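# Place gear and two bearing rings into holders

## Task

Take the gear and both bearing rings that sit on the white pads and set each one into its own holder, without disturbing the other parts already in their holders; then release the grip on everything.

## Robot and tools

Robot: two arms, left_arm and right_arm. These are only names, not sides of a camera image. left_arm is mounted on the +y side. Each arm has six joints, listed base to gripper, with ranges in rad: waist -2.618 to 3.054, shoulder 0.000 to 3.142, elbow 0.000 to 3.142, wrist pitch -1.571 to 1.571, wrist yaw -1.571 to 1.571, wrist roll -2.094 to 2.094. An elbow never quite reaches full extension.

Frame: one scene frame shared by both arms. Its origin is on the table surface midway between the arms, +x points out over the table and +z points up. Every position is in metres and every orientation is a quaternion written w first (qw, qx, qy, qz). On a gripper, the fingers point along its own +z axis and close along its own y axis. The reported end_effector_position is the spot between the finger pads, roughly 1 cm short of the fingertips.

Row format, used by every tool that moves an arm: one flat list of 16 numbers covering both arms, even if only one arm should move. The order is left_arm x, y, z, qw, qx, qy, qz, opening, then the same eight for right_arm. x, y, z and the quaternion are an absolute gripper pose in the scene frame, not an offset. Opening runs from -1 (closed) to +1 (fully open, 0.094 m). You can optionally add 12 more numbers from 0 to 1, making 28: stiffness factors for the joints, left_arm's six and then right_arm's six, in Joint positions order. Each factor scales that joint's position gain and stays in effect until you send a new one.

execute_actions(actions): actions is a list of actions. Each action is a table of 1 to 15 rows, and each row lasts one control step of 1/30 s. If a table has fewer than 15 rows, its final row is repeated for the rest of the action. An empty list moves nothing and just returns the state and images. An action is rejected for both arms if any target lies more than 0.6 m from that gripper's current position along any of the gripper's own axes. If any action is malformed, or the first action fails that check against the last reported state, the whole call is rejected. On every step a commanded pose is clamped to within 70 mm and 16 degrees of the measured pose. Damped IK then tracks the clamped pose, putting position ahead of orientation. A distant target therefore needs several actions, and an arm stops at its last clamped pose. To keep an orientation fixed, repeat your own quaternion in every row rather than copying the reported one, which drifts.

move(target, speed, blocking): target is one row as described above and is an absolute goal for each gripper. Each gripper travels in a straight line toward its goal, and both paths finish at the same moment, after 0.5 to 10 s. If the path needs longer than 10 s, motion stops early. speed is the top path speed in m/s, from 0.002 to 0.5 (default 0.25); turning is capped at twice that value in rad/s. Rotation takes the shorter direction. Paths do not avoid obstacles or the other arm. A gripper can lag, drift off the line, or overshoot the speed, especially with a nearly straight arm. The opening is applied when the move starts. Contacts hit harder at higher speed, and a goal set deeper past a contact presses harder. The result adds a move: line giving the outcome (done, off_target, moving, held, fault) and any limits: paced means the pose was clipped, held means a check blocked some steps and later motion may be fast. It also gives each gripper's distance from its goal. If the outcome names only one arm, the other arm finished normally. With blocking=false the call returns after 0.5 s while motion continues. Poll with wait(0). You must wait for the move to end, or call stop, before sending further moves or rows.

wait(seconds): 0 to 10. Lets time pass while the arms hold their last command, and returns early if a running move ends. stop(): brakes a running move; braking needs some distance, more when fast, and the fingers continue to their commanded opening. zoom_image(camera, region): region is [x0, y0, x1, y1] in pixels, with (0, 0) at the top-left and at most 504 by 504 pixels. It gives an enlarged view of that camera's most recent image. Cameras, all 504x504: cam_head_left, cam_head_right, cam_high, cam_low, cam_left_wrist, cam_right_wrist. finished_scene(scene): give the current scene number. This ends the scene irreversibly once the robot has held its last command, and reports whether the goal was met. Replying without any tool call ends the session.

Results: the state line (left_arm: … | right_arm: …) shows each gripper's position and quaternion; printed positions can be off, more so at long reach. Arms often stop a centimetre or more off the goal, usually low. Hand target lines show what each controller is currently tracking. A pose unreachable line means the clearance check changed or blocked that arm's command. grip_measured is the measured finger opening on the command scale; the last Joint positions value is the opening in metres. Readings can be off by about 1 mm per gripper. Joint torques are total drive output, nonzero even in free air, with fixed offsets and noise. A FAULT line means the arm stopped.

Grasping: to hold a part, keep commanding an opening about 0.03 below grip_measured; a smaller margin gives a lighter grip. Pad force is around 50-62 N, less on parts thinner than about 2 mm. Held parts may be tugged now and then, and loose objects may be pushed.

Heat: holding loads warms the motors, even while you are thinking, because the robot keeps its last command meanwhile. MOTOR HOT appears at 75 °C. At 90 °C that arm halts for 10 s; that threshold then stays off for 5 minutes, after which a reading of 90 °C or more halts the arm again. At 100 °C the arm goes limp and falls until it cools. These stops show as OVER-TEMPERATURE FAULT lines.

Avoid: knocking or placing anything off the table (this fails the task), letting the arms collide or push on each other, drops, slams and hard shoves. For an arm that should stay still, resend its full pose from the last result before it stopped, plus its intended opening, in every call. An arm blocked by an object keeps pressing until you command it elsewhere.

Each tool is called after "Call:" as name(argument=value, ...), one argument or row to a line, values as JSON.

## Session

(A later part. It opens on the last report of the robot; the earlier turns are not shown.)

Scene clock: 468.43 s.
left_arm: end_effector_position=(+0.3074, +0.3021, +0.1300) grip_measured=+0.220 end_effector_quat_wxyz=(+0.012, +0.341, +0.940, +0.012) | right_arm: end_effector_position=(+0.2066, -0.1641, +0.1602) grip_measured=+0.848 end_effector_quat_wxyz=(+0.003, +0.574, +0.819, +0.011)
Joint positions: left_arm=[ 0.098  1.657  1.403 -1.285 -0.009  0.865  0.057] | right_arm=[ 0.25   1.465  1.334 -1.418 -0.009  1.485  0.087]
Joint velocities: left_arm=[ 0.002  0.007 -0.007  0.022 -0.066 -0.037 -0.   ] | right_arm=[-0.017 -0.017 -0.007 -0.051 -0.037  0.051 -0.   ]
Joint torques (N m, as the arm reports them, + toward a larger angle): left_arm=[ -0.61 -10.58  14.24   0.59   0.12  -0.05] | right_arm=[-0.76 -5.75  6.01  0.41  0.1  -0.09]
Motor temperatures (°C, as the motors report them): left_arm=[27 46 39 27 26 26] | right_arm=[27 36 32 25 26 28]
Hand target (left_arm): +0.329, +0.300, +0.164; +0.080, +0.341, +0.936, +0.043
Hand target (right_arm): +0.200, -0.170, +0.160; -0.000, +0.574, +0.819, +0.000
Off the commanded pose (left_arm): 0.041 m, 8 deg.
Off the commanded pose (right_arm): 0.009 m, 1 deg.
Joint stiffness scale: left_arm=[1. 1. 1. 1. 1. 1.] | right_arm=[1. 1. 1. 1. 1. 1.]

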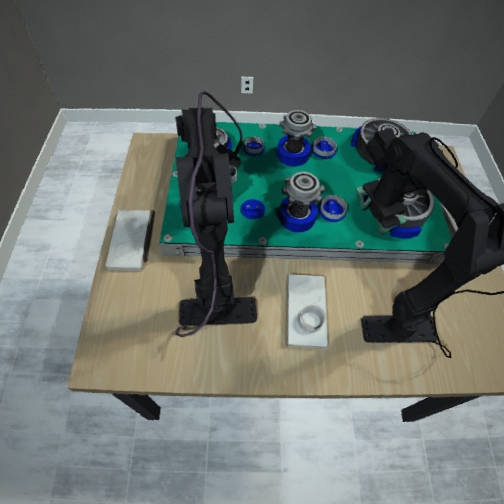

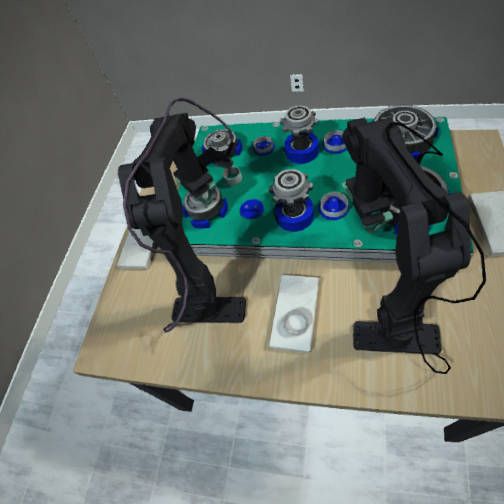

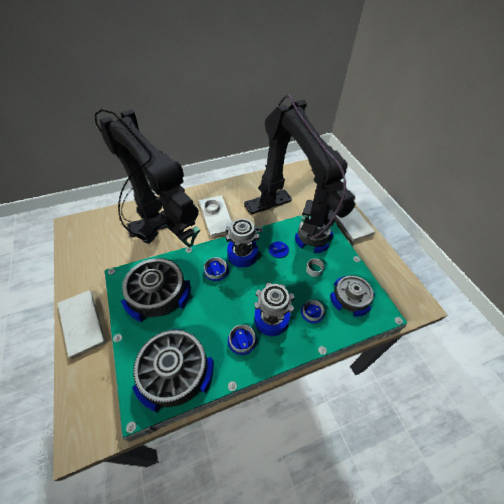

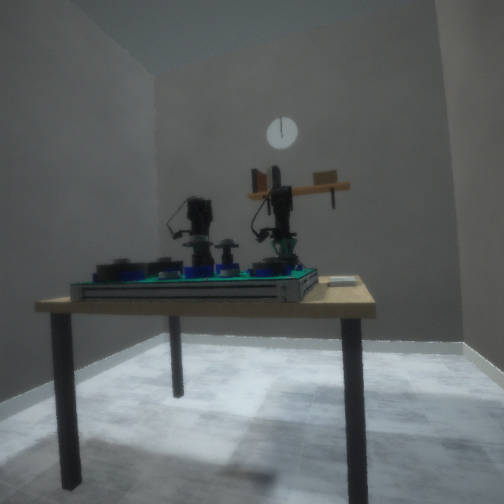

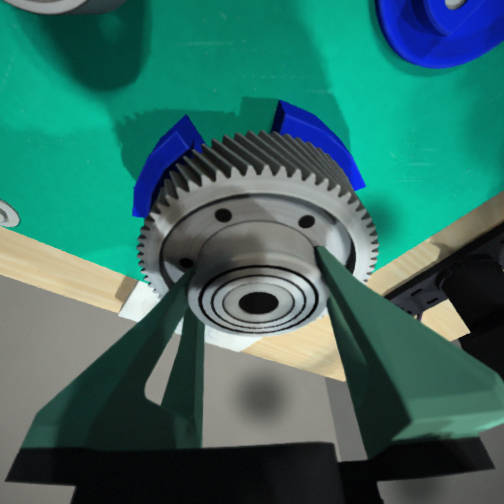

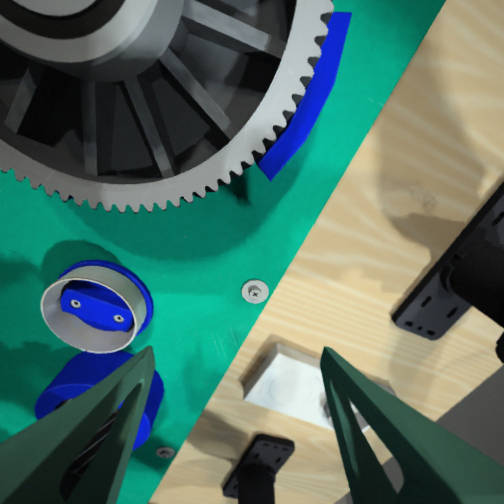

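Call:
execute_actions(
  actions=[
    [[0.3320,0.2999,0.1630,0.0790,0.341,0.936,0.0433,0.10,0.20,-0.17,0.16,0,0.574,0.819,0,0.85],[0.3320,0.2995,0.1630,0.0790,0.341,0.936,0.0433,0.10,0.20,-0.17,0.16,0,0.574,0.819,0,0.85],[0.3321,0.2991,0.1630,0.0790,0.341,0.936,0.0433,0.10,0.20,-0.17,0.16,0,0.574,0.819,0,0.85],[0.3321,0.2987,0.1630,0.0790,0.341,0.936,0.0433,0.10,0.20,-0.17,0.16,0,0.574,0.819,0,0.85],[0.3322,0.2983,0.1630,0.0790,0.341,0.936,0.0433,0.10,0.20,-0.17,0.16,0,0.574,0.819,0,0.85],[0.3322,0.2979,0.1630,0.0790,0.341,0.936,0.0433,0.10,0.20,-0.17,0.16,0,0.574,0.819,0,0.85],[0.3323,0.2975,0.1630,0.0790,0.341,0.936,0.0433,0.10,0.20,-0.17,0.16,0,0.574,0.819,0,0.85],[0.3324,0.2971,0.1630,0.0790,0.341,0.936,0.0433,0.10,0.20,-0.17,0.16,0,0.574,0.819,0,0.85],[0.3324,0.2968,0.1630,0.0790,0.341,0.936,0.0433,0.10,0.20,-0.17,0.16,0,0.574,0.819,0,0.85]],
    [[0.3324,0.2968,0.1630,0.0790,0.341,0.936,0.0433,0.10,0.20,-0.17,0.16,0,0.574,0.819,0,0.85]],
  ],
)

Call:
zoom_image(
  camera="cam_left_wrist",
  region=[80, 60, 400, 300],
)

Scene clock: 478.90 s.
left_arm: end_effector_position=(+0.3073, +0.3001, +0.1300) grip_measured=+0.220 end_effector_quat_wxyz=(+0.011, +0.338, +0.941, +0.012) | right_arm: end_effector_position=(+0.2066, -0.1641, +0.1602) grip_measured=+0.848 end_effector_quat_wxyz=(+0.003, +0.574, +0.819, +0.011)
Joint positions: left_arm=[ 0.091  1.657  1.403 -1.286 -0.009  0.852  0.057] | right_arm=[ 0.25   1.465  1.334 -1.418 -0.009  1.485  0.087]
Joint velocities: left_arm=[-0.002 -0.027 -0.002 -0.051  0.037  0.022 -0.001] | right_arm=[-0.002  0.012  0.017 -0.007  0.007  0.081  0.   ]
Joint torques (N m, as the arm reports them, + toward a larger angle): left_arm=[ -1.03 -10.63  14.04   0.61   0.12  -0.06] | right_arm=[-0.78 -5.74  6.02  0.41  0.1  -0.1 ]
Motor temperatures (°C, as the motors report them): left_arm=[27 47 42 27 26 26] | right_arm=[27 36 32 25 26 28]
Hand target (left_arm): +0.330, +0.297, +0.164; +0.079, +0.340, +0.936, +0.043
Hand target (right_arm): +0.200, -0.170, +0.160; -0.000, +0.574, +0.819, +0.000
Off the commanded pose (left_arm): 0.042 m, 9 deg.
Off the commanded pose (right_arm): 0.009 m, 1 deg.
Joint stiffness scale: left_arm=[1. 1. 1. 1. 1. 1.] | right_arm=[1. 1. 1. 1. 1. 1.]

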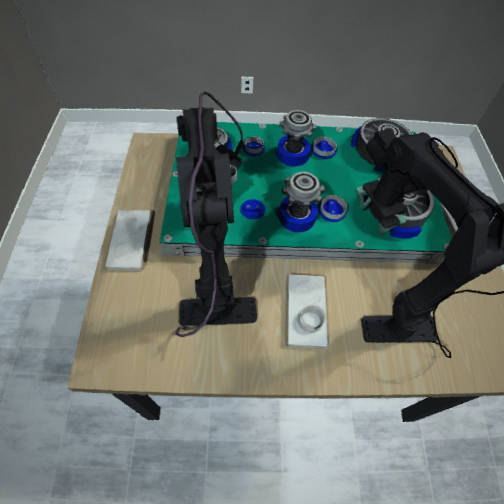

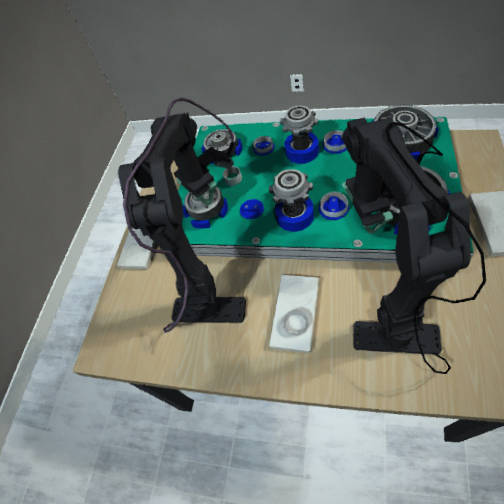

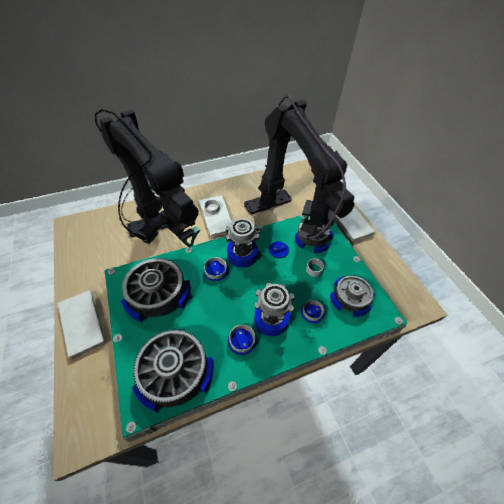

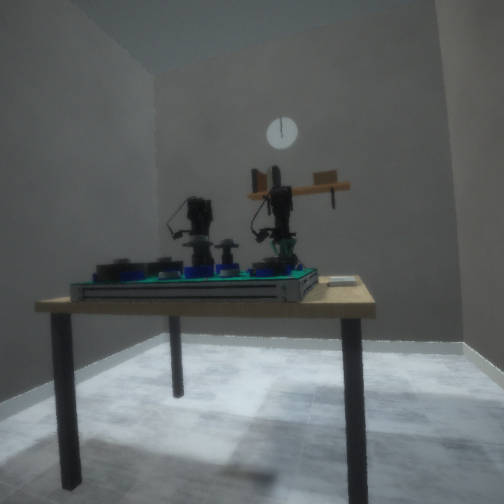

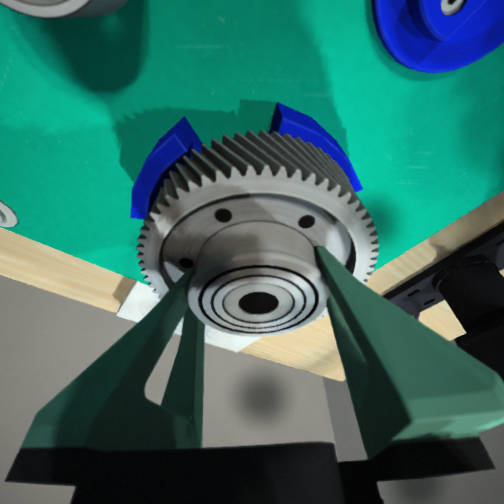

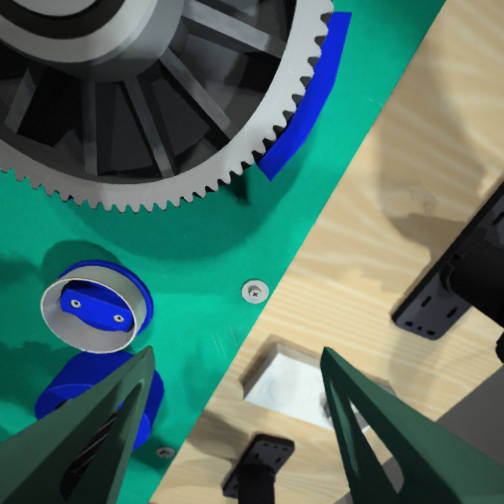

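Region (80, 60, 400, 300) of cam_left_wrist's 504x504 image, scaled by 1.575, with more detail than that image has; it fills the top 378 rows of this view, and the rest is white.

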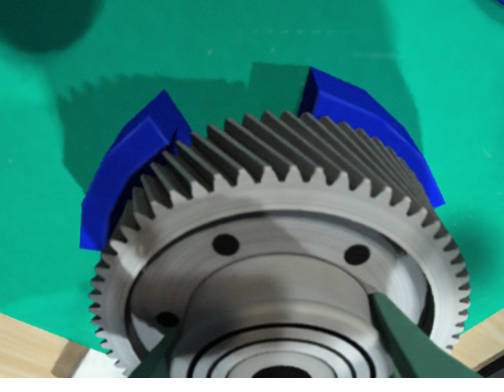

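Call:
execute_actions(
  actions=[
    [[0.3312,0.2969,0.1619,0.0767,0.341,0.936,0.0420,0.10,0.20,-0.17,0.16,0,0.574,0.819,0,0.85],[0.3300,0.2969,0.1608,0.0744,0.341,0.936,0.0408,0.10,0.20,-0.17,0.16,0,0.574,0.819,0,0.85],[0.3288,0.2970,0.1598,0.0722,0.341,0.936,0.0395,0.10,0.20,-0.17,0.16,0,0.574,0.819,0,0.85],[0.3276,0.2970,0.1587,0.0699,0.341,0.937,0.0383,0.10,0.20,-0.17,0.16,0,0.574,0.819,0,0.85],[0.3264,0.2971,0.1576,0.0676,0.341,0.937,0.0370,0.10,0.20,-0.17,0.16,0,0.574,0.819,0,0.85],[0.3253,0.2972,0.1565,0.0653,0.341,0.937,0.0358,0.10,0.20,-0.17,0.16,0,0.574,0.819,0,0.85],[0.3241,0.2972,0.1554,0.0630,0.341,0.937,0.0345,0.10,0.20,-0.17,0.16,0,0.574,0.819,0,0.85],[0.3229,0.2973,0.1544,0.0608,0.342,0.937,0.0333,0.10,0.20,-0.17,0.16,0,0.574,0.819,0,0.85],[0.3217,0.2973,0.1533,0.0585,0.342,0.938,0.0320,0.10,0.20,-0.17,0.16,0,0.574,0.819,0,0.85],[0.3205,0.2974,0.1522,0.0562,0.342,0.938,0.0308,0.10,0.20,-0.17,0.16,0,0.574,0.819,0,0.85],[0.3205,0.2974,0.1518,0.0562,0.342,0.938,0.0308,0.10,0.20,-0.17,0.16,0,0.574,0.819,0,0.85],[0.3205,0.2974,0.1514,0.0562,0.342,0.938,0.0308,0.10,0.20,-0.17,0.16,0,0.574,0.819,0,0.85],[0.3205,0.2974,0.1510,0.0562,0.342,0.938,0.0308,0.10,0.20,-0.17,0.16,0,0.574,0.819,0,0.85],[0.3205,0.2974,0.1506,0.0562,0.342,0.938,0.0308,0.10,0.20,-0.17,0.16,0,0.574,0.819,0,0.85],[0.3205,0.2974,0.1502,0.0562,0.342,0.938,0.0308,0.10,0.20,-0.17,0.16,0,0.574,0.819,0,0.85]],
    [[0.3205,0.2974,0.1498,0.0562,0.342,0.938,0.0308,0.10,0.20,-0.17,0.16,0,0.574,0.819,0,0.85],[0.3205,0.2974,0.1494,0.0562,0.342,0.938,0.0308,0.10,0.20,-0.17,0.16,0,0.574,0.819,0,0.85],[0.3205,0.2974,0.1490,0.0562,0.342,0.938,0.0308,0.10,0.20,-0.17,0.16,0,0.574,0.819,0,0.85],[0.3205,0.2974,0.1486,0.0562,0.342,0.938,0.0308,0.10,0.20,-0.17,0.16,0,0.574,0.819,0,0.85],[0.3205,0.2974,0.1482,0.0562,0.342,0.938,0.0308,0.10,0.20,-0.17,0.16,0,0.574,0.819,0,0.85],[0.3205,0.2974,0.1478,0.0562,0.342,0.938,0.0308,0.10,0.20,-0.17,0.16,0,0.574,0.819,0,0.85],[0.3205,0.2974,0.1474,0.0562,0.342,0.938,0.0308,0.10,0.20,-0.17,0.16,0,0.574,0.819,0,0.85],[0.3205,0.2974,0.1470,0.0562,0.342,0.938,0.0308,0.10,0.20,-0.17,0.16,0,0.574,0.819,0,0.85],[0.3205,0.2974,0.1466,0.0562,0.342,0.938,0.0308,0.10,0.20,-0.17,0.16,0,0.574,0.819,0,0.85],[0.3205,0.2974,0.1462,0.0562,0.342,0.938,0.0308,0.10,0.20,-0.17,0.16,0,0.574,0.819,0,0.85],[0.3205,0.2974,0.1458,0.0562,0.342,0.938,0.0308,0.10,0.20,-0.17,0.16,0,0.574,0.819,0,0.85],[0.3205,0.2974,0.1454,0.0562,0.342,0.938,0.0308,0.10,0.20,-0.17,0.16,0,0.574,0.819,0,0.85],[0.3205,0.2974,0.1450,0.0562,0.342,0.938,0.0308,0.10,0.20,-0.17,0.16,0,0.574,0.819,0,0.85]],
  ],
)

Call:
zoom_image(
  camera="cam_left_wrist",
  region=[80, 60, 400, 300],
)

Scene clock: 494.53 s.
left_arm: end_effector_position=(+0.3069, +0.3001, +0.1296) grip_measured=+0.220 end_effector_quat_wxyz=(+0.011, +0.338, +0.941, +0.011) | right_arm: end_effector_position=(+0.2066, -0.1641, +0.1602) grip_measured=+0.848 end_effector_quat_wxyz=(+0.003, +0.574, +0.819, +0.011)
Joint positions: left_arm=[ 0.091  1.657  1.402 -1.286 -0.01   0.852  0.057] | right_arm=[ 0.25   1.465  1.334 -1.418 -0.009  1.485  0.087]
Joint velocities: left_arm=[ 0.017 -0.002  0.017  0.007 -0.007 -0.022  0.   ] | right_arm=[-0.017 -0.017 -0.017  0.022 -0.022  0.066 -0.   ]
Joint torques (N m, as the arm reports them, + toward a larger angle): left_arm=[ -0.5  -10.07   8.5    0.7    0.09   0.05] | right_arm=[-0.77 -5.75  6.01  0.41  0.1  -0.1 ]
Motor temperatures (°C, as the motors report them): left_arm=[27 47 43 27 26 26] | right_arm=[27 36 32 25 26 28]
Hand target (left_arm): +0.320, +0.297, +0.146; +0.056, +0.342, +0.938, +0.030
Hand target (right_arm): +0.200, -0.170, +0.160; -0.000, +0.574, +0.819, +0.000
Off the commanded pose (left_arm): 0.021 m, 6 deg.
Off the commanded pose (right_arm): 0.009 m, 1 deg.
Joint stiffness scale: left_arm=[1. 1. 1. 1. 1. 1.] | right_arm=[1. 1. 1. 1. 1. 1.]

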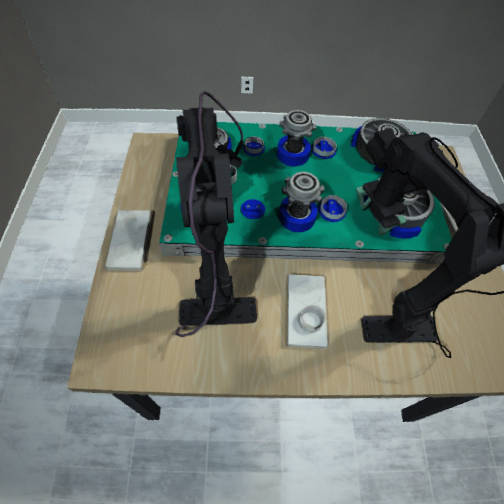

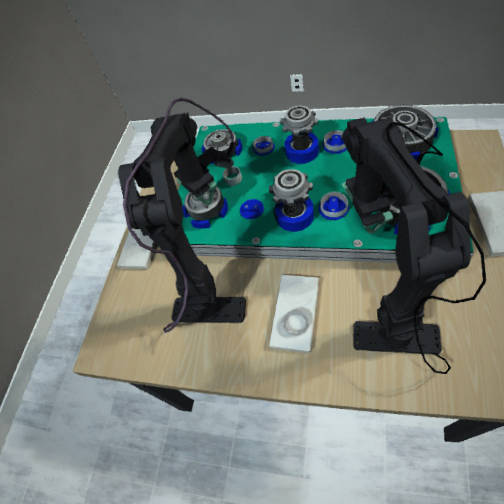

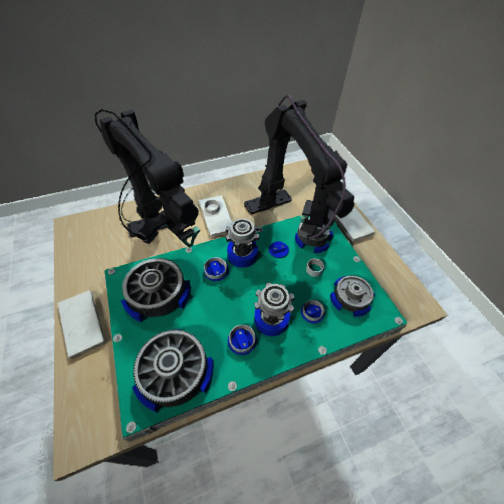

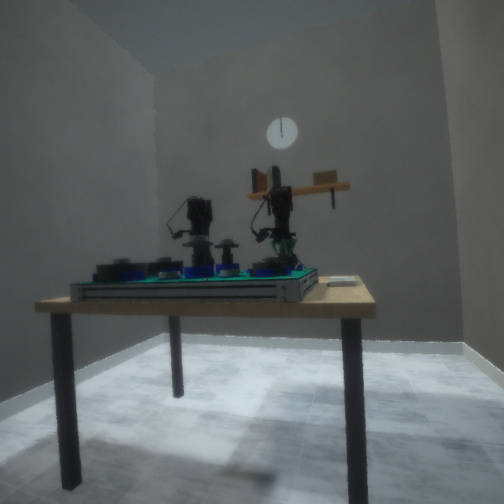

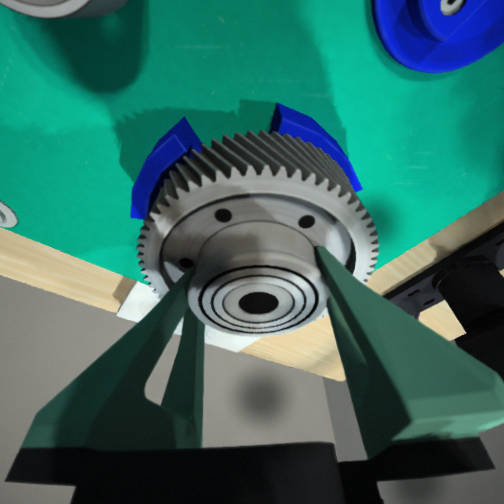

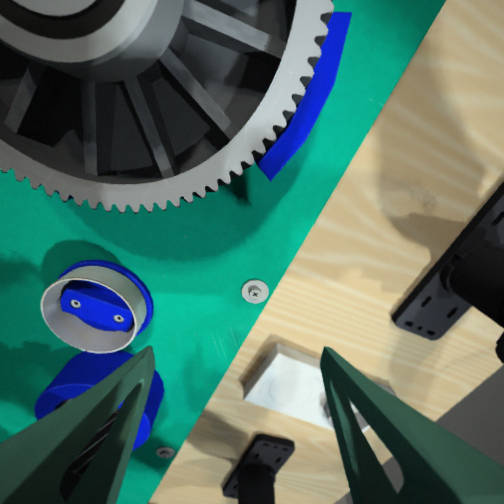

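Region (80, 60, 400, 300) of cam_left_wrist's 504x504 image, scaled by 1.575, with more detail than that image has; it fills the top 378 rows of this view, and the rest is white.

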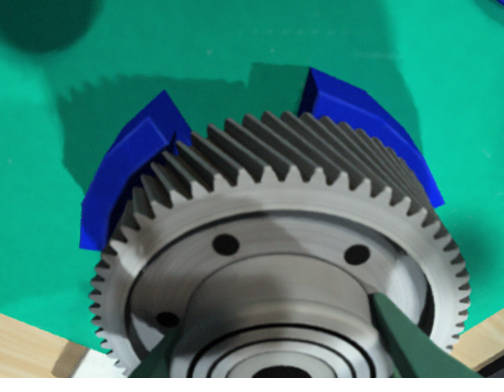

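Call:
zoom_image(
  camera="cam_head_right",
  region=[165, 175, 245, 235],
)

Call:
zoom_image(
  camera="cam_high",
  region=[285, 215, 345, 260],
)

Call:
zoom_image(
  camera="cam_low",
  region=[230, 230, 330, 300],
)

Region (165, 175, 245, 235) of cam_head_right's 504x504 image, scaled by 6.300, with more detail than that image has; it fills the top 378 rows of this view, and the rest is white.

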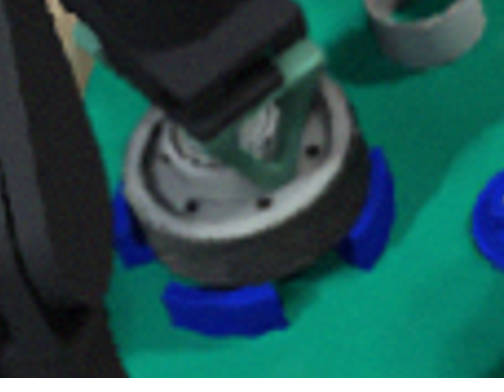

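Region (285, 215, 345, 260) of cam_high's 504x504 image, scaled by 8.400, with more detail than that image has; it fills the top 378 rows of this view, and the rest is white.

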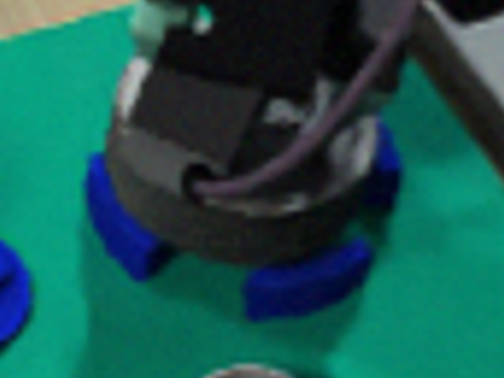

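Region (230, 230, 330, 300) of cam_low's 504x504 image, scaled by 5.040, with more detail than that image has; it fills the top 353 rows of this view, and the rest is white.

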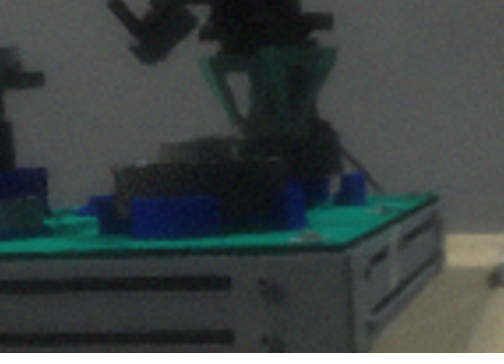

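Call:
execute_actions(
  actions=[
    [[0.3215,0.2975,0.1466,0.0582,0.342,0.938,0.0319,0.10,0.20,-0.17,0.16,0,0.574,0.819,0,0.85],[0.3225,0.2976,0.1481,0.0603,0.342,0.937,0.0330,0.10,0.20,-0.17,0.16,0,0.574,0.819,0,0.85],[0.3235,0.2978,0.1497,0.0623,0.341,0.937,0.0342,0.10,0.20,-0.17,0.16,0,0.574,0.819,0,0.85],[0.3244,0.2979,0.1513,0.0644,0.341,0.937,0.0353,0.10,0.20,-0.17,0.16,0,0.574,0.819,0,0.85],[0.3254,0.2980,0.1528,0.0664,0.341,0.937,0.0364,0.10,0.20,-0.17,0.16,0,0.574,0.819,0,0.85],[0.3264,0.2981,0.1544,0.0685,0.341,0.937,0.0375,0.10,0.20,-0.17,0.16,0,0.574,0.819,0,0.85],[0.3274,0.2982,0.1560,0.0705,0.341,0.937,0.0386,0.10,0.20,-0.17,0.16,0,0.574,0.819,0,0.85],[0.3284,0.2984,0.1575,0.0726,0.341,0.936,0.0398,0.10,0.20,-0.17,0.16,0,0.574,0.819,0,0.85],[0.3294,0.2985,0.1591,0.0746,0.341,0.936,0.0409,0.10,0.20,-0.17,0.16,0,0.574,0.819,0,0.85],[0.3304,0.2986,0.1607,0.0767,0.341,0.936,0.0420,0.10,0.20,-0.17,0.16,0,0.574,0.819,0,0.85],[0.3314,0.2987,0.1622,0.0787,0.341,0.936,0.0431,0.10,0.20,-0.17,0.16,0,0.574,0.819,0,0.85],[0.3323,0.2988,0.1638,0.0808,0.340,0.936,0.0442,0.10,0.20,-0.17,0.16,0,0.574,0.819,0,0.85],[0.3333,0.2990,0.1654,0.0828,0.340,0.935,0.0454,0.10,0.20,-0.17,0.16,0,0.574,0.819,0,0.85],[0.3343,0.2991,0.1669,0.0849,0.340,0.935,0.0465,0.10,0.20,-0.17,0.16,0,0.574,0.819,0,0.85],[0.3353,0.2992,0.1685,0.0869,0.340,0.935,0.0476,0.10,0.20,-0.17,0.16,0,0.574,0.819,0,0.85]],
    [[0.3353,0.2992,0.1685,0.0869,0.340,0.935,0.0476,0.10,0.20,-0.17,0.16,0,0.574,0.819,0,0.85],[0.3353,0.2992,0.1685,0.0869,0.340,0.935,0.0476,0.10,0.20,-0.17,0.16,0,0.574,0.819,0,0.85],[0.3353,0.2992,0.1685,0.0869,0.340,0.935,0.0476,0.10,0.20,-0.17,0.16,0,0.574,0.819,0,0.85],[0.3353,0.2992,0.1685,0.0869,0.340,0.935,0.0476,0.10,0.20,-0.17,0.16,0,0.574,0.819,0,0.85],[0.3353,0.2992,0.1685,0.0869,0.340,0.935,0.0476,0.10,0.20,-0.17,0.16,0,0.574,0.819,0,0.85],[0.3354,0.2989,0.1677,0.0859,0.340,0.935,0.0470,0.10,0.20,-0.17,0.16,0,0.574,0.819,0,0.85],[0.3356,0.2986,0.1670,0.0849,0.340,0.935,0.0465,0.10,0.20,-0.17,0.16,0,0.574,0.819,0,0.85],[0.3357,0.2983,0.1662,0.0839,0.340,0.935,0.0459,0.10,0.20,-0.17,0.16,0,0.574,0.819,0,0.85],[0.3359,0.2980,0.1654,0.0829,0.340,0.935,0.0454,0.10,0.20,-0.17,0.16,0,0.574,0.819,0,0.85],[0.3360,0.2976,0.1646,0.0818,0.340,0.936,0.0448,0.10,0.20,-0.17,0.16,0,0.574,0.819,0,0.85],[0.3361,0.2973,0.1639,0.0808,0.340,0.936,0.0443,0.10,0.20,-0.17,0.16,0,0.574,0.819,0,0.85],[0.3363,0.2970,0.1631,0.0798,0.341,0.936,0.0437,0.10,0.20,-0.17,0.16,0,0.574,0.819,0,0.85],[0.3364,0.2967,0.1623,0.0788,0.341,0.936,0.0432,0.10,0.20,-0.17,0.16,0,0.574,0.819,0,0.85],[0.3366,0.2964,0.1616,0.0778,0.341,0.936,0.0426,0.10,0.20,-0.17,0.16,0,0.574,0.819,0,0.85],[0.3367,0.2961,0.1608,0.0768,0.341,0.936,0.0421,0.10,0.20,-0.17,0.16,0,0.574,0.819,0,0.85]],
    [[0.3367,0.2961,0.1608,0.0768,0.341,0.936,0.0421,0.10,0.20,-0.17,0.16,0,0.574,0.819,0,0.85]],
  ],
)

Call:
zoom_image(
  camera="cam_left_wrist",
  region=[80, 60, 400, 300],
)

Scene clock: 532.97 s.
left_arm: end_effector_position=(+0.3074, +0.2994, +0.1305) grip_measured=+0.220 end_effector_quat_wxyz=(+0.010, +0.337, +0.941, +0.013) | right_arm: end_effector_position=(+0.2066, -0.1641, +0.1602) grip_measured=+0.848 end_effector_quat_wxyz=(+0.003, +0.574, +0.819, +0.011)
Joint positions: left_arm=[ 0.087  1.657  1.405 -1.288 -0.013  0.845  0.057] | right_arm=[ 0.25   1.465  1.334 -1.418 -0.009  1.485  0.087]
Joint velocities: left_arm=[ 0.007  0.007 -0.012 -0.007 -0.007 -0.007 -0.001] | right_arm=[-0.007 -0.002  0.007 -0.037  0.022 -0.037  0.001]
Joint torques (N m, as the arm reports them, + toward a larger angle): left_arm=[-0.89 -9.2  15.06  0.65  0.13 -0.01] | right_arm=[-0.78 -5.74  6.01  0.41  0.1  -0.1 ]
Motor temperatures (°C, as the motors report them): left_arm=[27 47 40 27 26 26] | right_arm=[27 36 32 25 26 28]
Hand target (left_arm): +0.334, +0.296, +0.162; +0.077, +0.341, +0.936, +0.041
Hand target (right_arm): +0.200, -0.170, +0.160; -0.000, +0.574, +0.819, +0.000
Off the commanded pose (left_arm): 0.042 m, 8 deg.
Off the commanded pose (right_arm): 0.009 m, 1 deg.
Joint stiffness scale: left_arm=[1. 1. 1. 1. 1. 1.] | right_arm=[1. 1. 1. 1. 1. 1.]

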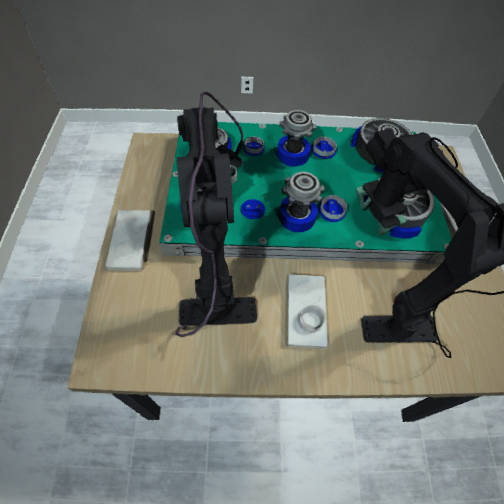

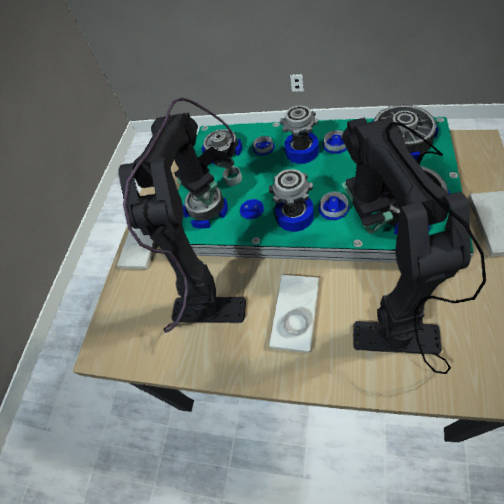

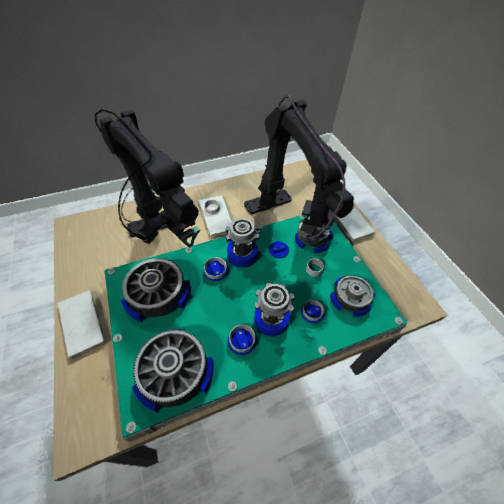

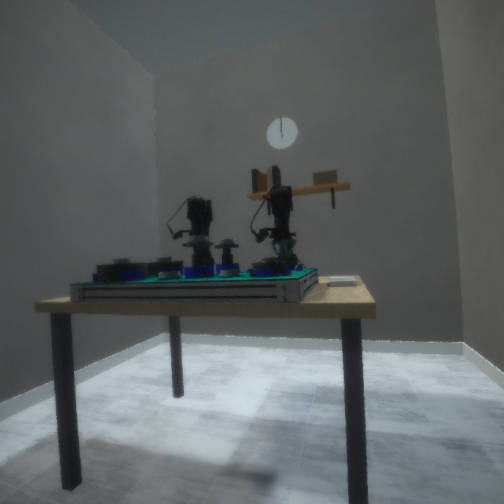

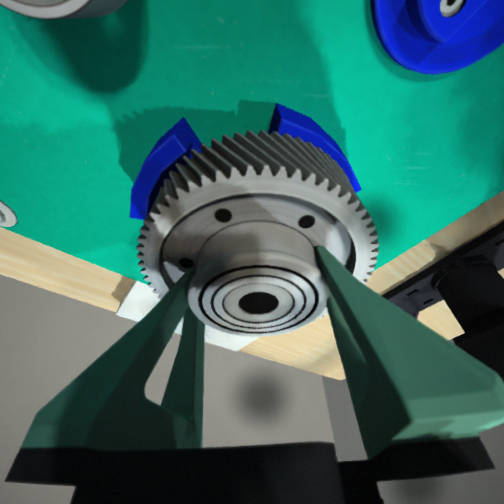

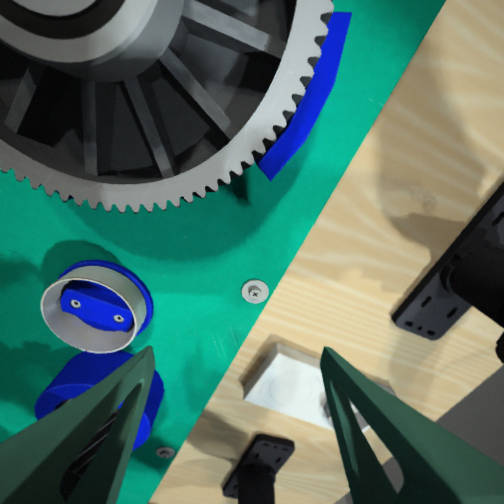

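Region (80, 60, 400, 300) of cam_left_wrist's 504x504 image, scaled by 1.575, with more detail than that image has; it fills the top 378 rows of this view, and the rest is white.

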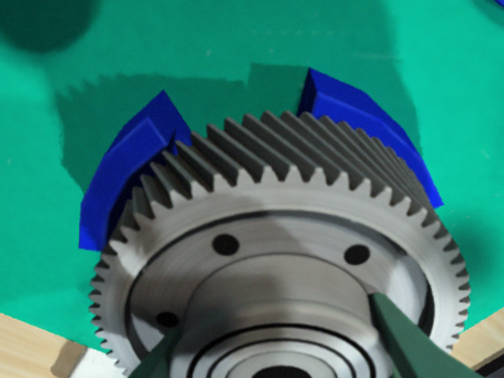

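Call:
execute_actions(
  actions=[
    [[0.3367,0.2961,0.1614,0.0768,0.341,0.936,0.0421,0.10,0.20,-0.17,0.16,0,0.574,0.819,0,0.85],[0.3367,0.2961,0.1620,0.0768,0.341,0.936,0.0421,0.10,0.20,-0.17,0.16,0,0.574,0.819,0,0.85],[0.3367,0.2961,0.1626,0.0768,0.341,0.936,0.0421,0.10,0.20,-0.17,0.16,0,0.574,0.819,0,0.85],[0.3367,0.2961,0.1632,0.0768,0.341,0.936,0.0421,0.10,0.20,-0.17,0.16,0,0.574,0.819,0,0.85],[0.3367,0.2961,0.1638,0.0768,0.341,0.936,0.0421,0.10,0.20,-0.17,0.16,0,0.574,0.819,0,0.85],[0.3367,0.2961,0.1644,0.0768,0.341,0.936,0.0421,0.10,0.20,-0.17,0.16,0,0.574,0.819,0,0.85],[0.3367,0.2961,0.1650,0.0768,0.341,0.936,0.0421,0.10,0.20,-0.17,0.16,0,0.574,0.819,0,0.85],[0.3367,0.2961,0.1656,0.0768,0.341,0.936,0.0421,0.10,0.20,-0.17,0.16,0,0.574,0.819,0,0.85],[0.3367,0.2961,0.1662,0.0768,0.341,0.936,0.0421,0.10,0.20,-0.17,0.16,0,0.574,0.819,0,0.85],[0.3367,0.2961,0.1668,0.0768,0.341,0.936,0.0421,0.10,0.20,-0.17,0.16,0,0.574,0.819,0,0.85],[0.3367,0.2961,0.1674,0.0768,0.341,0.936,0.0421,0.10,0.20,-0.17,0.16,0,0.574,0.819,0,0.85],[0.3367,0.2961,0.1680,0.0768,0.341,0.936,0.0421,0.10,0.20,-0.17,0.16,0,0.574,0.819,0,0.85],[0.3367,0.2961,0.1688,0.0768,0.341,0.936,0.0421,0.10,0.20,-0.17,0.16,0,0.574,0.819,0,0.85]],
    [[0.3367,0.2961,0.1688,0.0768,0.341,0.936,0.0421,0.10,0.20,-0.17,0.16,0,0.574,0.819,0,0.85]],
  ],
)

Call:
zoom_image(
  camera="cam_left_wrist",
  region=[80, 60, 400, 300],
)

Scene clock: 562.57 s.
left_arm: end_effector_position=(+0.3155, +0.2984, +0.1339) grip_measured=+0.220 end_effector_quat_wxyz=(+0.016, +0.340, +0.940, +0.015) | right_arm: end_effector_position=(+0.2066, -0.1641, +0.1602) grip_measured=+0.848 end_effector_quat_wxyz=(+0.003, +0.574, +0.819, +0.011)
Joint positions: left_arm=[ 0.08   1.676  1.44  -1.293 -0.012  0.845  0.057] | right_arm=[ 0.25   1.465  1.334 -1.418 -0.009  1.485  0.087]
Joint velocities: left_arm=[-0.002  0.007  0.007 -0.007  0.022  0.007 -0.001] | right_arm=[ 0.012 -0.002 -0.007 -0.037  0.022  0.007 -0.001]
Joint torques (N m, as the arm reports them, + toward a larger angle): left_arm=[ -0.59 -10.69  15.03   0.45   0.14   0.  ] | right_arm=[-0.77 -5.75  6.02  0.41  0.11 -0.09]
Motor temperatures (°C, as the motors report them): left_arm=[27 46 46 27 26 26] | right_arm=[27 36 32 25 26 28]
Hand target (left_arm): +0.334, +0.296, +0.169; +0.077, +0.341, +0.936, +0.042
Hand target (right_arm): +0.200, -0.170, +0.160; -0.000, +0.574, +0.819, +0.000
Off the commanded pose (left_arm): 0.041 m, 8 deg.
Off the commanded pose (right_arm): 0.009 m, 1 deg.
Joint stiffness scale: left_arm=[1. 1. 1. 1. 1. 1.] | right_arm=[1. 1. 1. 1. 1. 1.]

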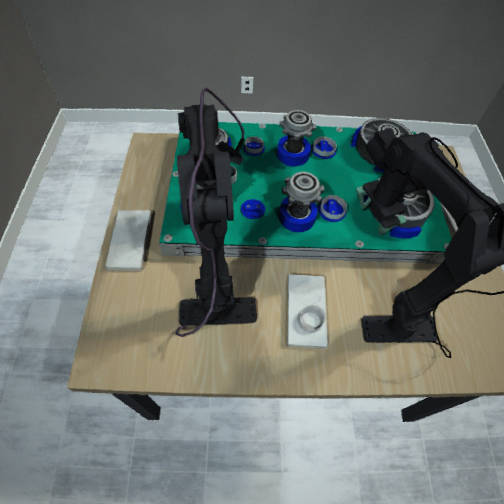

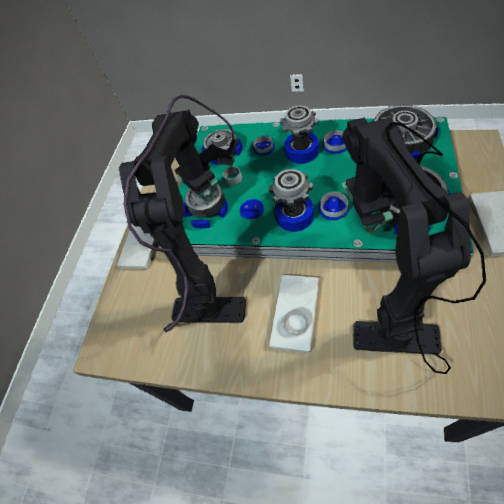

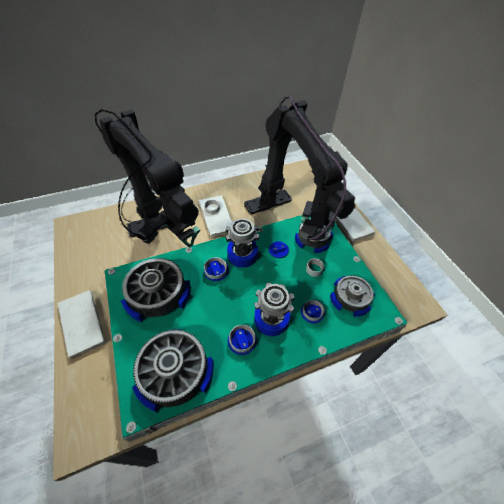

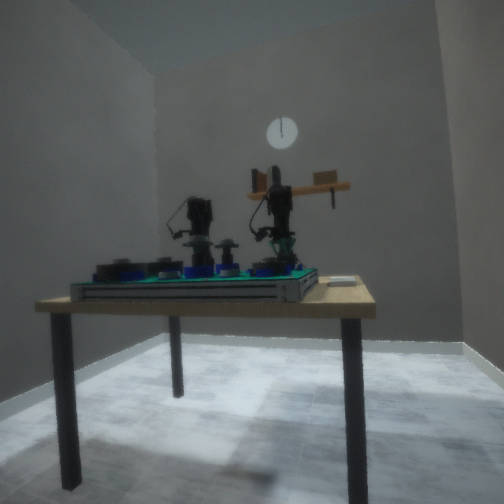

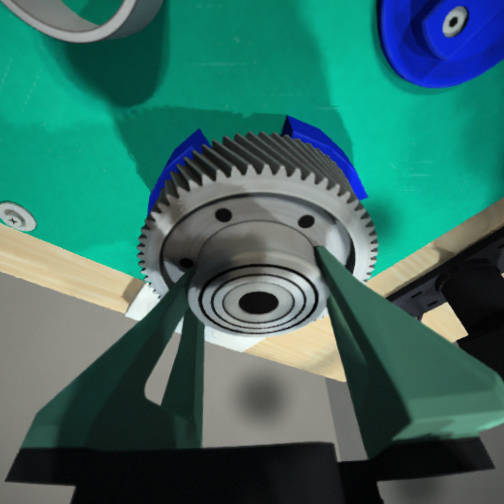

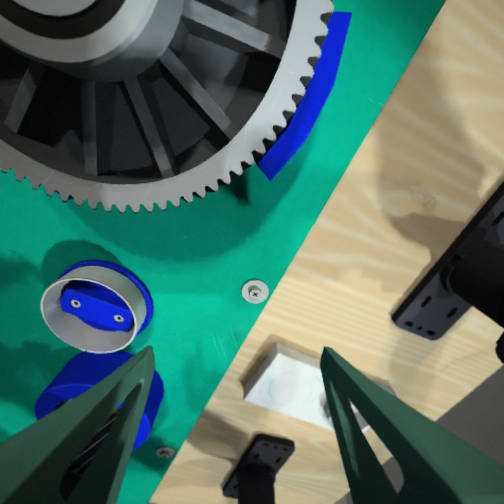

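Region (80, 60, 400, 300) of cam_left_wrist's 504x504 image, scaled by 1.575, with more detail than that image has; it fills the top 378 rows of this view, and the rest is white.

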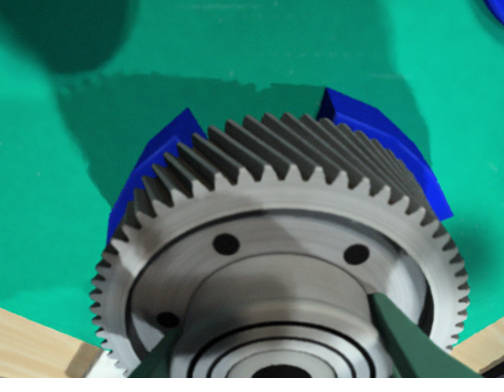

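Call:
execute_actions(
  actions=[
    [[0.3356,0.2967,0.1687,0.0751,0.341,0.936,0.0412,0.10,0.20,-0.17,0.16,0,0.574,0.819,0,0.85],[0.3346,0.2974,0.1685,0.0733,0.341,0.936,0.0402,0.10,0.20,-0.17,0.16,0,0.574,0.819,0,0.85],[0.3335,0.2980,0.1684,0.0716,0.341,0.936,0.0393,0.10,0.20,-0.17,0.16,0,0.574,0.819,0,0.85],[0.3324,0.2987,0.1682,0.0699,0.341,0.937,0.0383,0.10,0.20,-0.17,0.16,0,0.574,0.819,0,0.85],[0.3313,0.2993,0.1681,0.0682,0.341,0.937,0.0374,0.10,0.20,-0.17,0.16,0,0.574,0.819,0,0.85],[0.3303,0.2999,0.1679,0.0664,0.341,0.937,0.0364,0.10,0.20,-0.17,0.16,0,0.574,0.819,0,0.85],[0.3292,0.3006,0.1678,0.0647,0.341,0.937,0.0355,0.10,0.20,-0.17,0.16,0,0.574,0.819,0,0.85],[0.3281,0.3012,0.1676,0.0630,0.341,0.937,0.0345,0.10,0.20,-0.17,0.16,0,0.574,0.819,0,0.85],[0.3270,0.3019,0.1675,0.0613,0.341,0.937,0.0336,0.10,0.20,-0.17,0.16,0,0.574,0.819,0,0.85],[0.3260,0.3025,0.1673,0.0595,0.342,0.937,0.0326,0.10,0.20,-0.17,0.16,0,0.574,0.819,0,0.85],[0.3249,0.3031,0.1672,0.0578,0.342,0.938,0.0317,0.10,0.20,-0.17,0.16,0,0.574,0.819,0,0.85],[0.3238,0.3038,0.1670,0.0561,0.342,0.938,0.0307,0.10,0.20,-0.17,0.16,0,0.574,0.819,0,0.85],[0.3227,0.3044,0.1669,0.0544,0.342,0.938,0.0298,0.10,0.20,-0.17,0.16,0,0.574,0.819,0,0.85],[0.3217,0.3051,0.1667,0.0526,0.342,0.938,0.0288,0.10,0.20,-0.17,0.16,0,0.574,0.819,0,0.85],[0.3206,0.3057,0.1666,0.0509,0.342,0.938,0.0279,0.10,0.20,-0.17,0.16,0,0.574,0.819,0,0.85]],
    [[0.3198,0.3056,0.1657,0.0494,0.342,0.938,0.0271,0.10,0.20,-0.17,0.16,0,0.574,0.819,0,0.85],[0.3190,0.3055,0.1647,0.0478,0.342,0.938,0.0262,0.10,0.20,-0.17,0.16,0,0.574,0.819,0,0.85],[0.3183,0.3053,0.1638,0.0463,0.342,0.938,0.0254,0.10,0.20,-0.17,0.16,0,0.574,0.819,0,0.85],[0.3175,0.3052,0.1629,0.0448,0.342,0.938,0.0245,0.10,0.20,-0.17,0.16,0,0.574,0.819,0,0.85],[0.3167,0.3051,0.1619,0.0432,0.342,0.938,0.0237,0.10,0.20,-0.17,0.16,0,0.574,0.819,0,0.85],[0.3159,0.3050,0.1610,0.0417,0.342,0.939,0.0229,0.10,0.20,-0.17,0.16,0,0.574,0.819,0,0.85],[0.3151,0.3049,0.1601,0.0402,0.342,0.939,0.0220,0.10,0.20,-0.17,0.16,0,0.574,0.819,0,0.85],[0.3144,0.3047,0.1591,0.0386,0.342,0.939,0.0212,0.10,0.20,-0.17,0.16,0,0.574,0.819,0,0.85],[0.3136,0.3046,0.1582,0.0371,0.342,0.939,0.0203,0.10,0.20,-0.17,0.16,0,0.574,0.819,0,0.85],[0.3128,0.3045,0.1573,0.0356,0.342,0.939,0.0195,0.10,0.20,-0.17,0.16,0,0.574,0.819,0,0.85],[0.3120,0.3044,0.1563,0.0340,0.342,0.939,0.0187,0.10,0.20,-0.17,0.16,0,0.574,0.819,0,0.85],[0.3112,0.3043,0.1554,0.0325,0.342,0.939,0.0178,0.10,0.20,-0.17,0.16,0,0.574,0.819,0,0.85],[0.3105,0.3041,0.1545,0.0310,0.342,0.939,0.0170,0.10,0.20,-0.17,0.16,0,0.574,0.819,0,0.85],[0.3097,0.3040,0.1535,0.0294,0.342,0.939,0.0161,0.10,0.20,-0.17,0.16,0,0.574,0.819,0,0.85],[0.3089,0.3039,0.1526,0.0279,0.342,0.939,0.0153,0.10,0.20,-0.17,0.16,0,0.574,0.819,0,0.85]],
    [[0.3089,0.3039,0.1526,0.0279,0.342,0.939,0.0153,0.10,0.20,-0.17,0.16,0,0.574,0.819,0,0.85]],
  ],
)

Call:
zoom_image(
  camera="cam_left_wrist",
  region=[80, 60, 400, 300],
)

Scene clock: 594.07 s.
left_arm: end_effector_position=(+0.3045, +0.3024, +0.1307) grip_measured=+0.220 end_effector_quat_wxyz=(-0.002, +0.342, +0.940, +0.004) | right_arm: end_effector_position=(+0.2066, -0.1641, +0.1602) grip_measured=+0.848 end_effector_quat_wxyz=(+0.003, +0.574, +0.819, +0.011)
Joint positions: left_arm=[ 0.101  1.676  1.428 -1.322 -0.008  0.871  0.057] | right_arm=[ 0.25   1.465  1.334 -1.418 -0.009  1.485  0.087]
Joint velocities: left_arm=[-0.007 -0.012 -0.017  0.007 -0.007  0.007  0.001] | right_arm=[-0.002  0.002 -0.007 -0.081 -0.037 -0.037  0.001]
Joint torques (N m, as the arm reports them, + toward a larger angle): left_arm=[ 0.67 -9.94 11.37  0.12  0.11  0.14] | right_arm=[-0.77 -5.74  6.02  0.41  0.1  -0.1 ]
Motor temperatures (°C, as the motors report them): left_arm=[27 48 47 27 26 26] | right_arm=[27 35 32 25 26 28]
Hand target (left_arm): +0.308, +0.304, +0.152; +0.028, +0.342, +0.939, +0.016
Hand target (right_arm): +0.200, -0.170, +0.160; -0.000, +0.574, +0.819, +0.000
Off the commanded pose (left_arm): 0.022 m, 4 deg.
Off the commanded pose (right_arm): 0.009 m, 1 deg.
Joint stiffness scale: left_arm=[1. 1. 1. 1. 1. 1.] | right_arm=[1. 1. 1. 1. 1. 1.]

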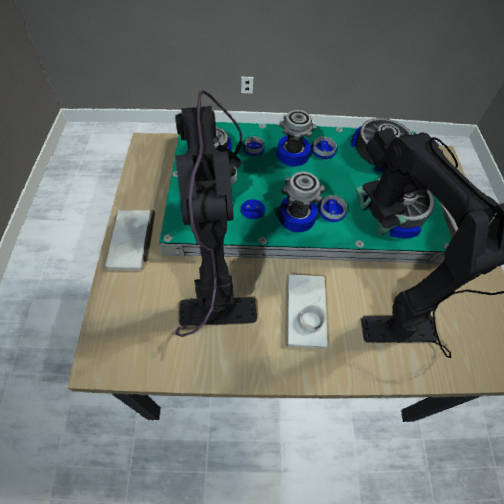

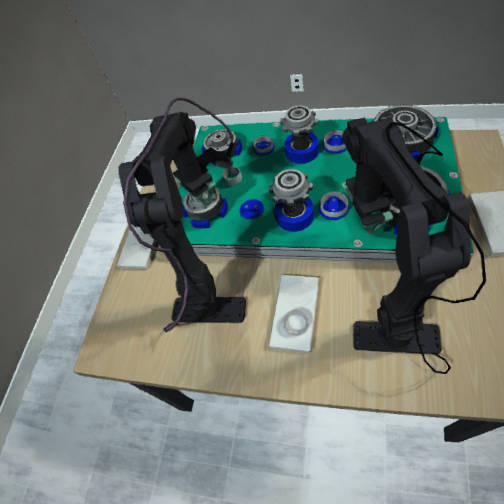

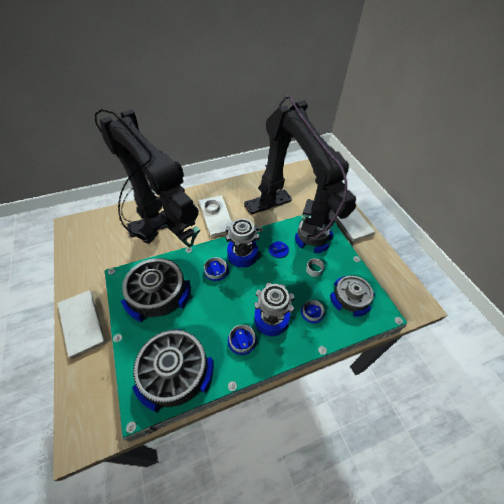

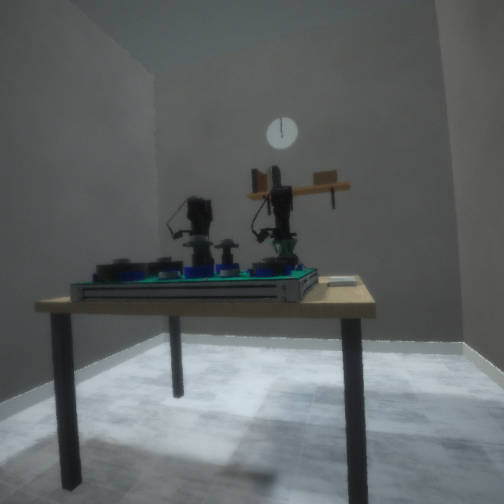

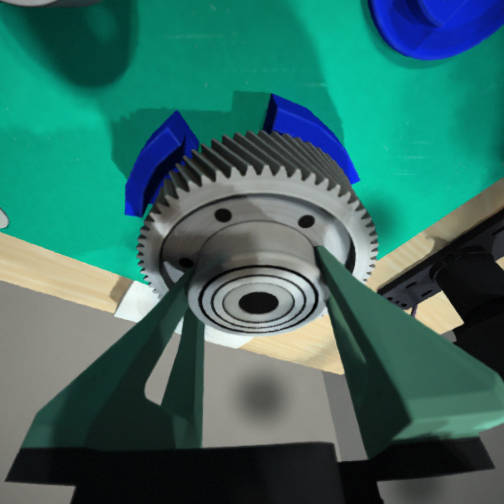

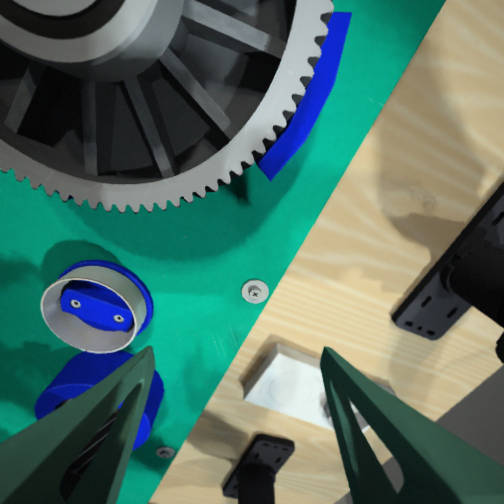

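Region (80, 60, 400, 300) of cam_left_wrist's 504x504 image, scaled by 1.575, with more detail than that image has; it fills the top 378 rows of this view, and the rest is white.

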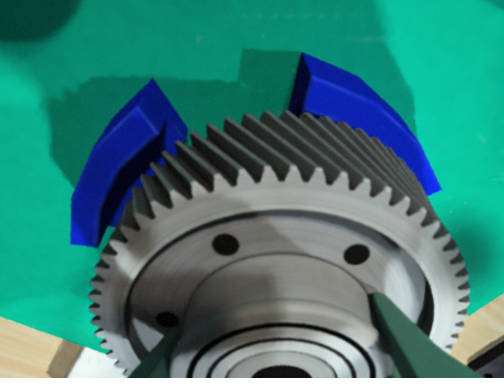

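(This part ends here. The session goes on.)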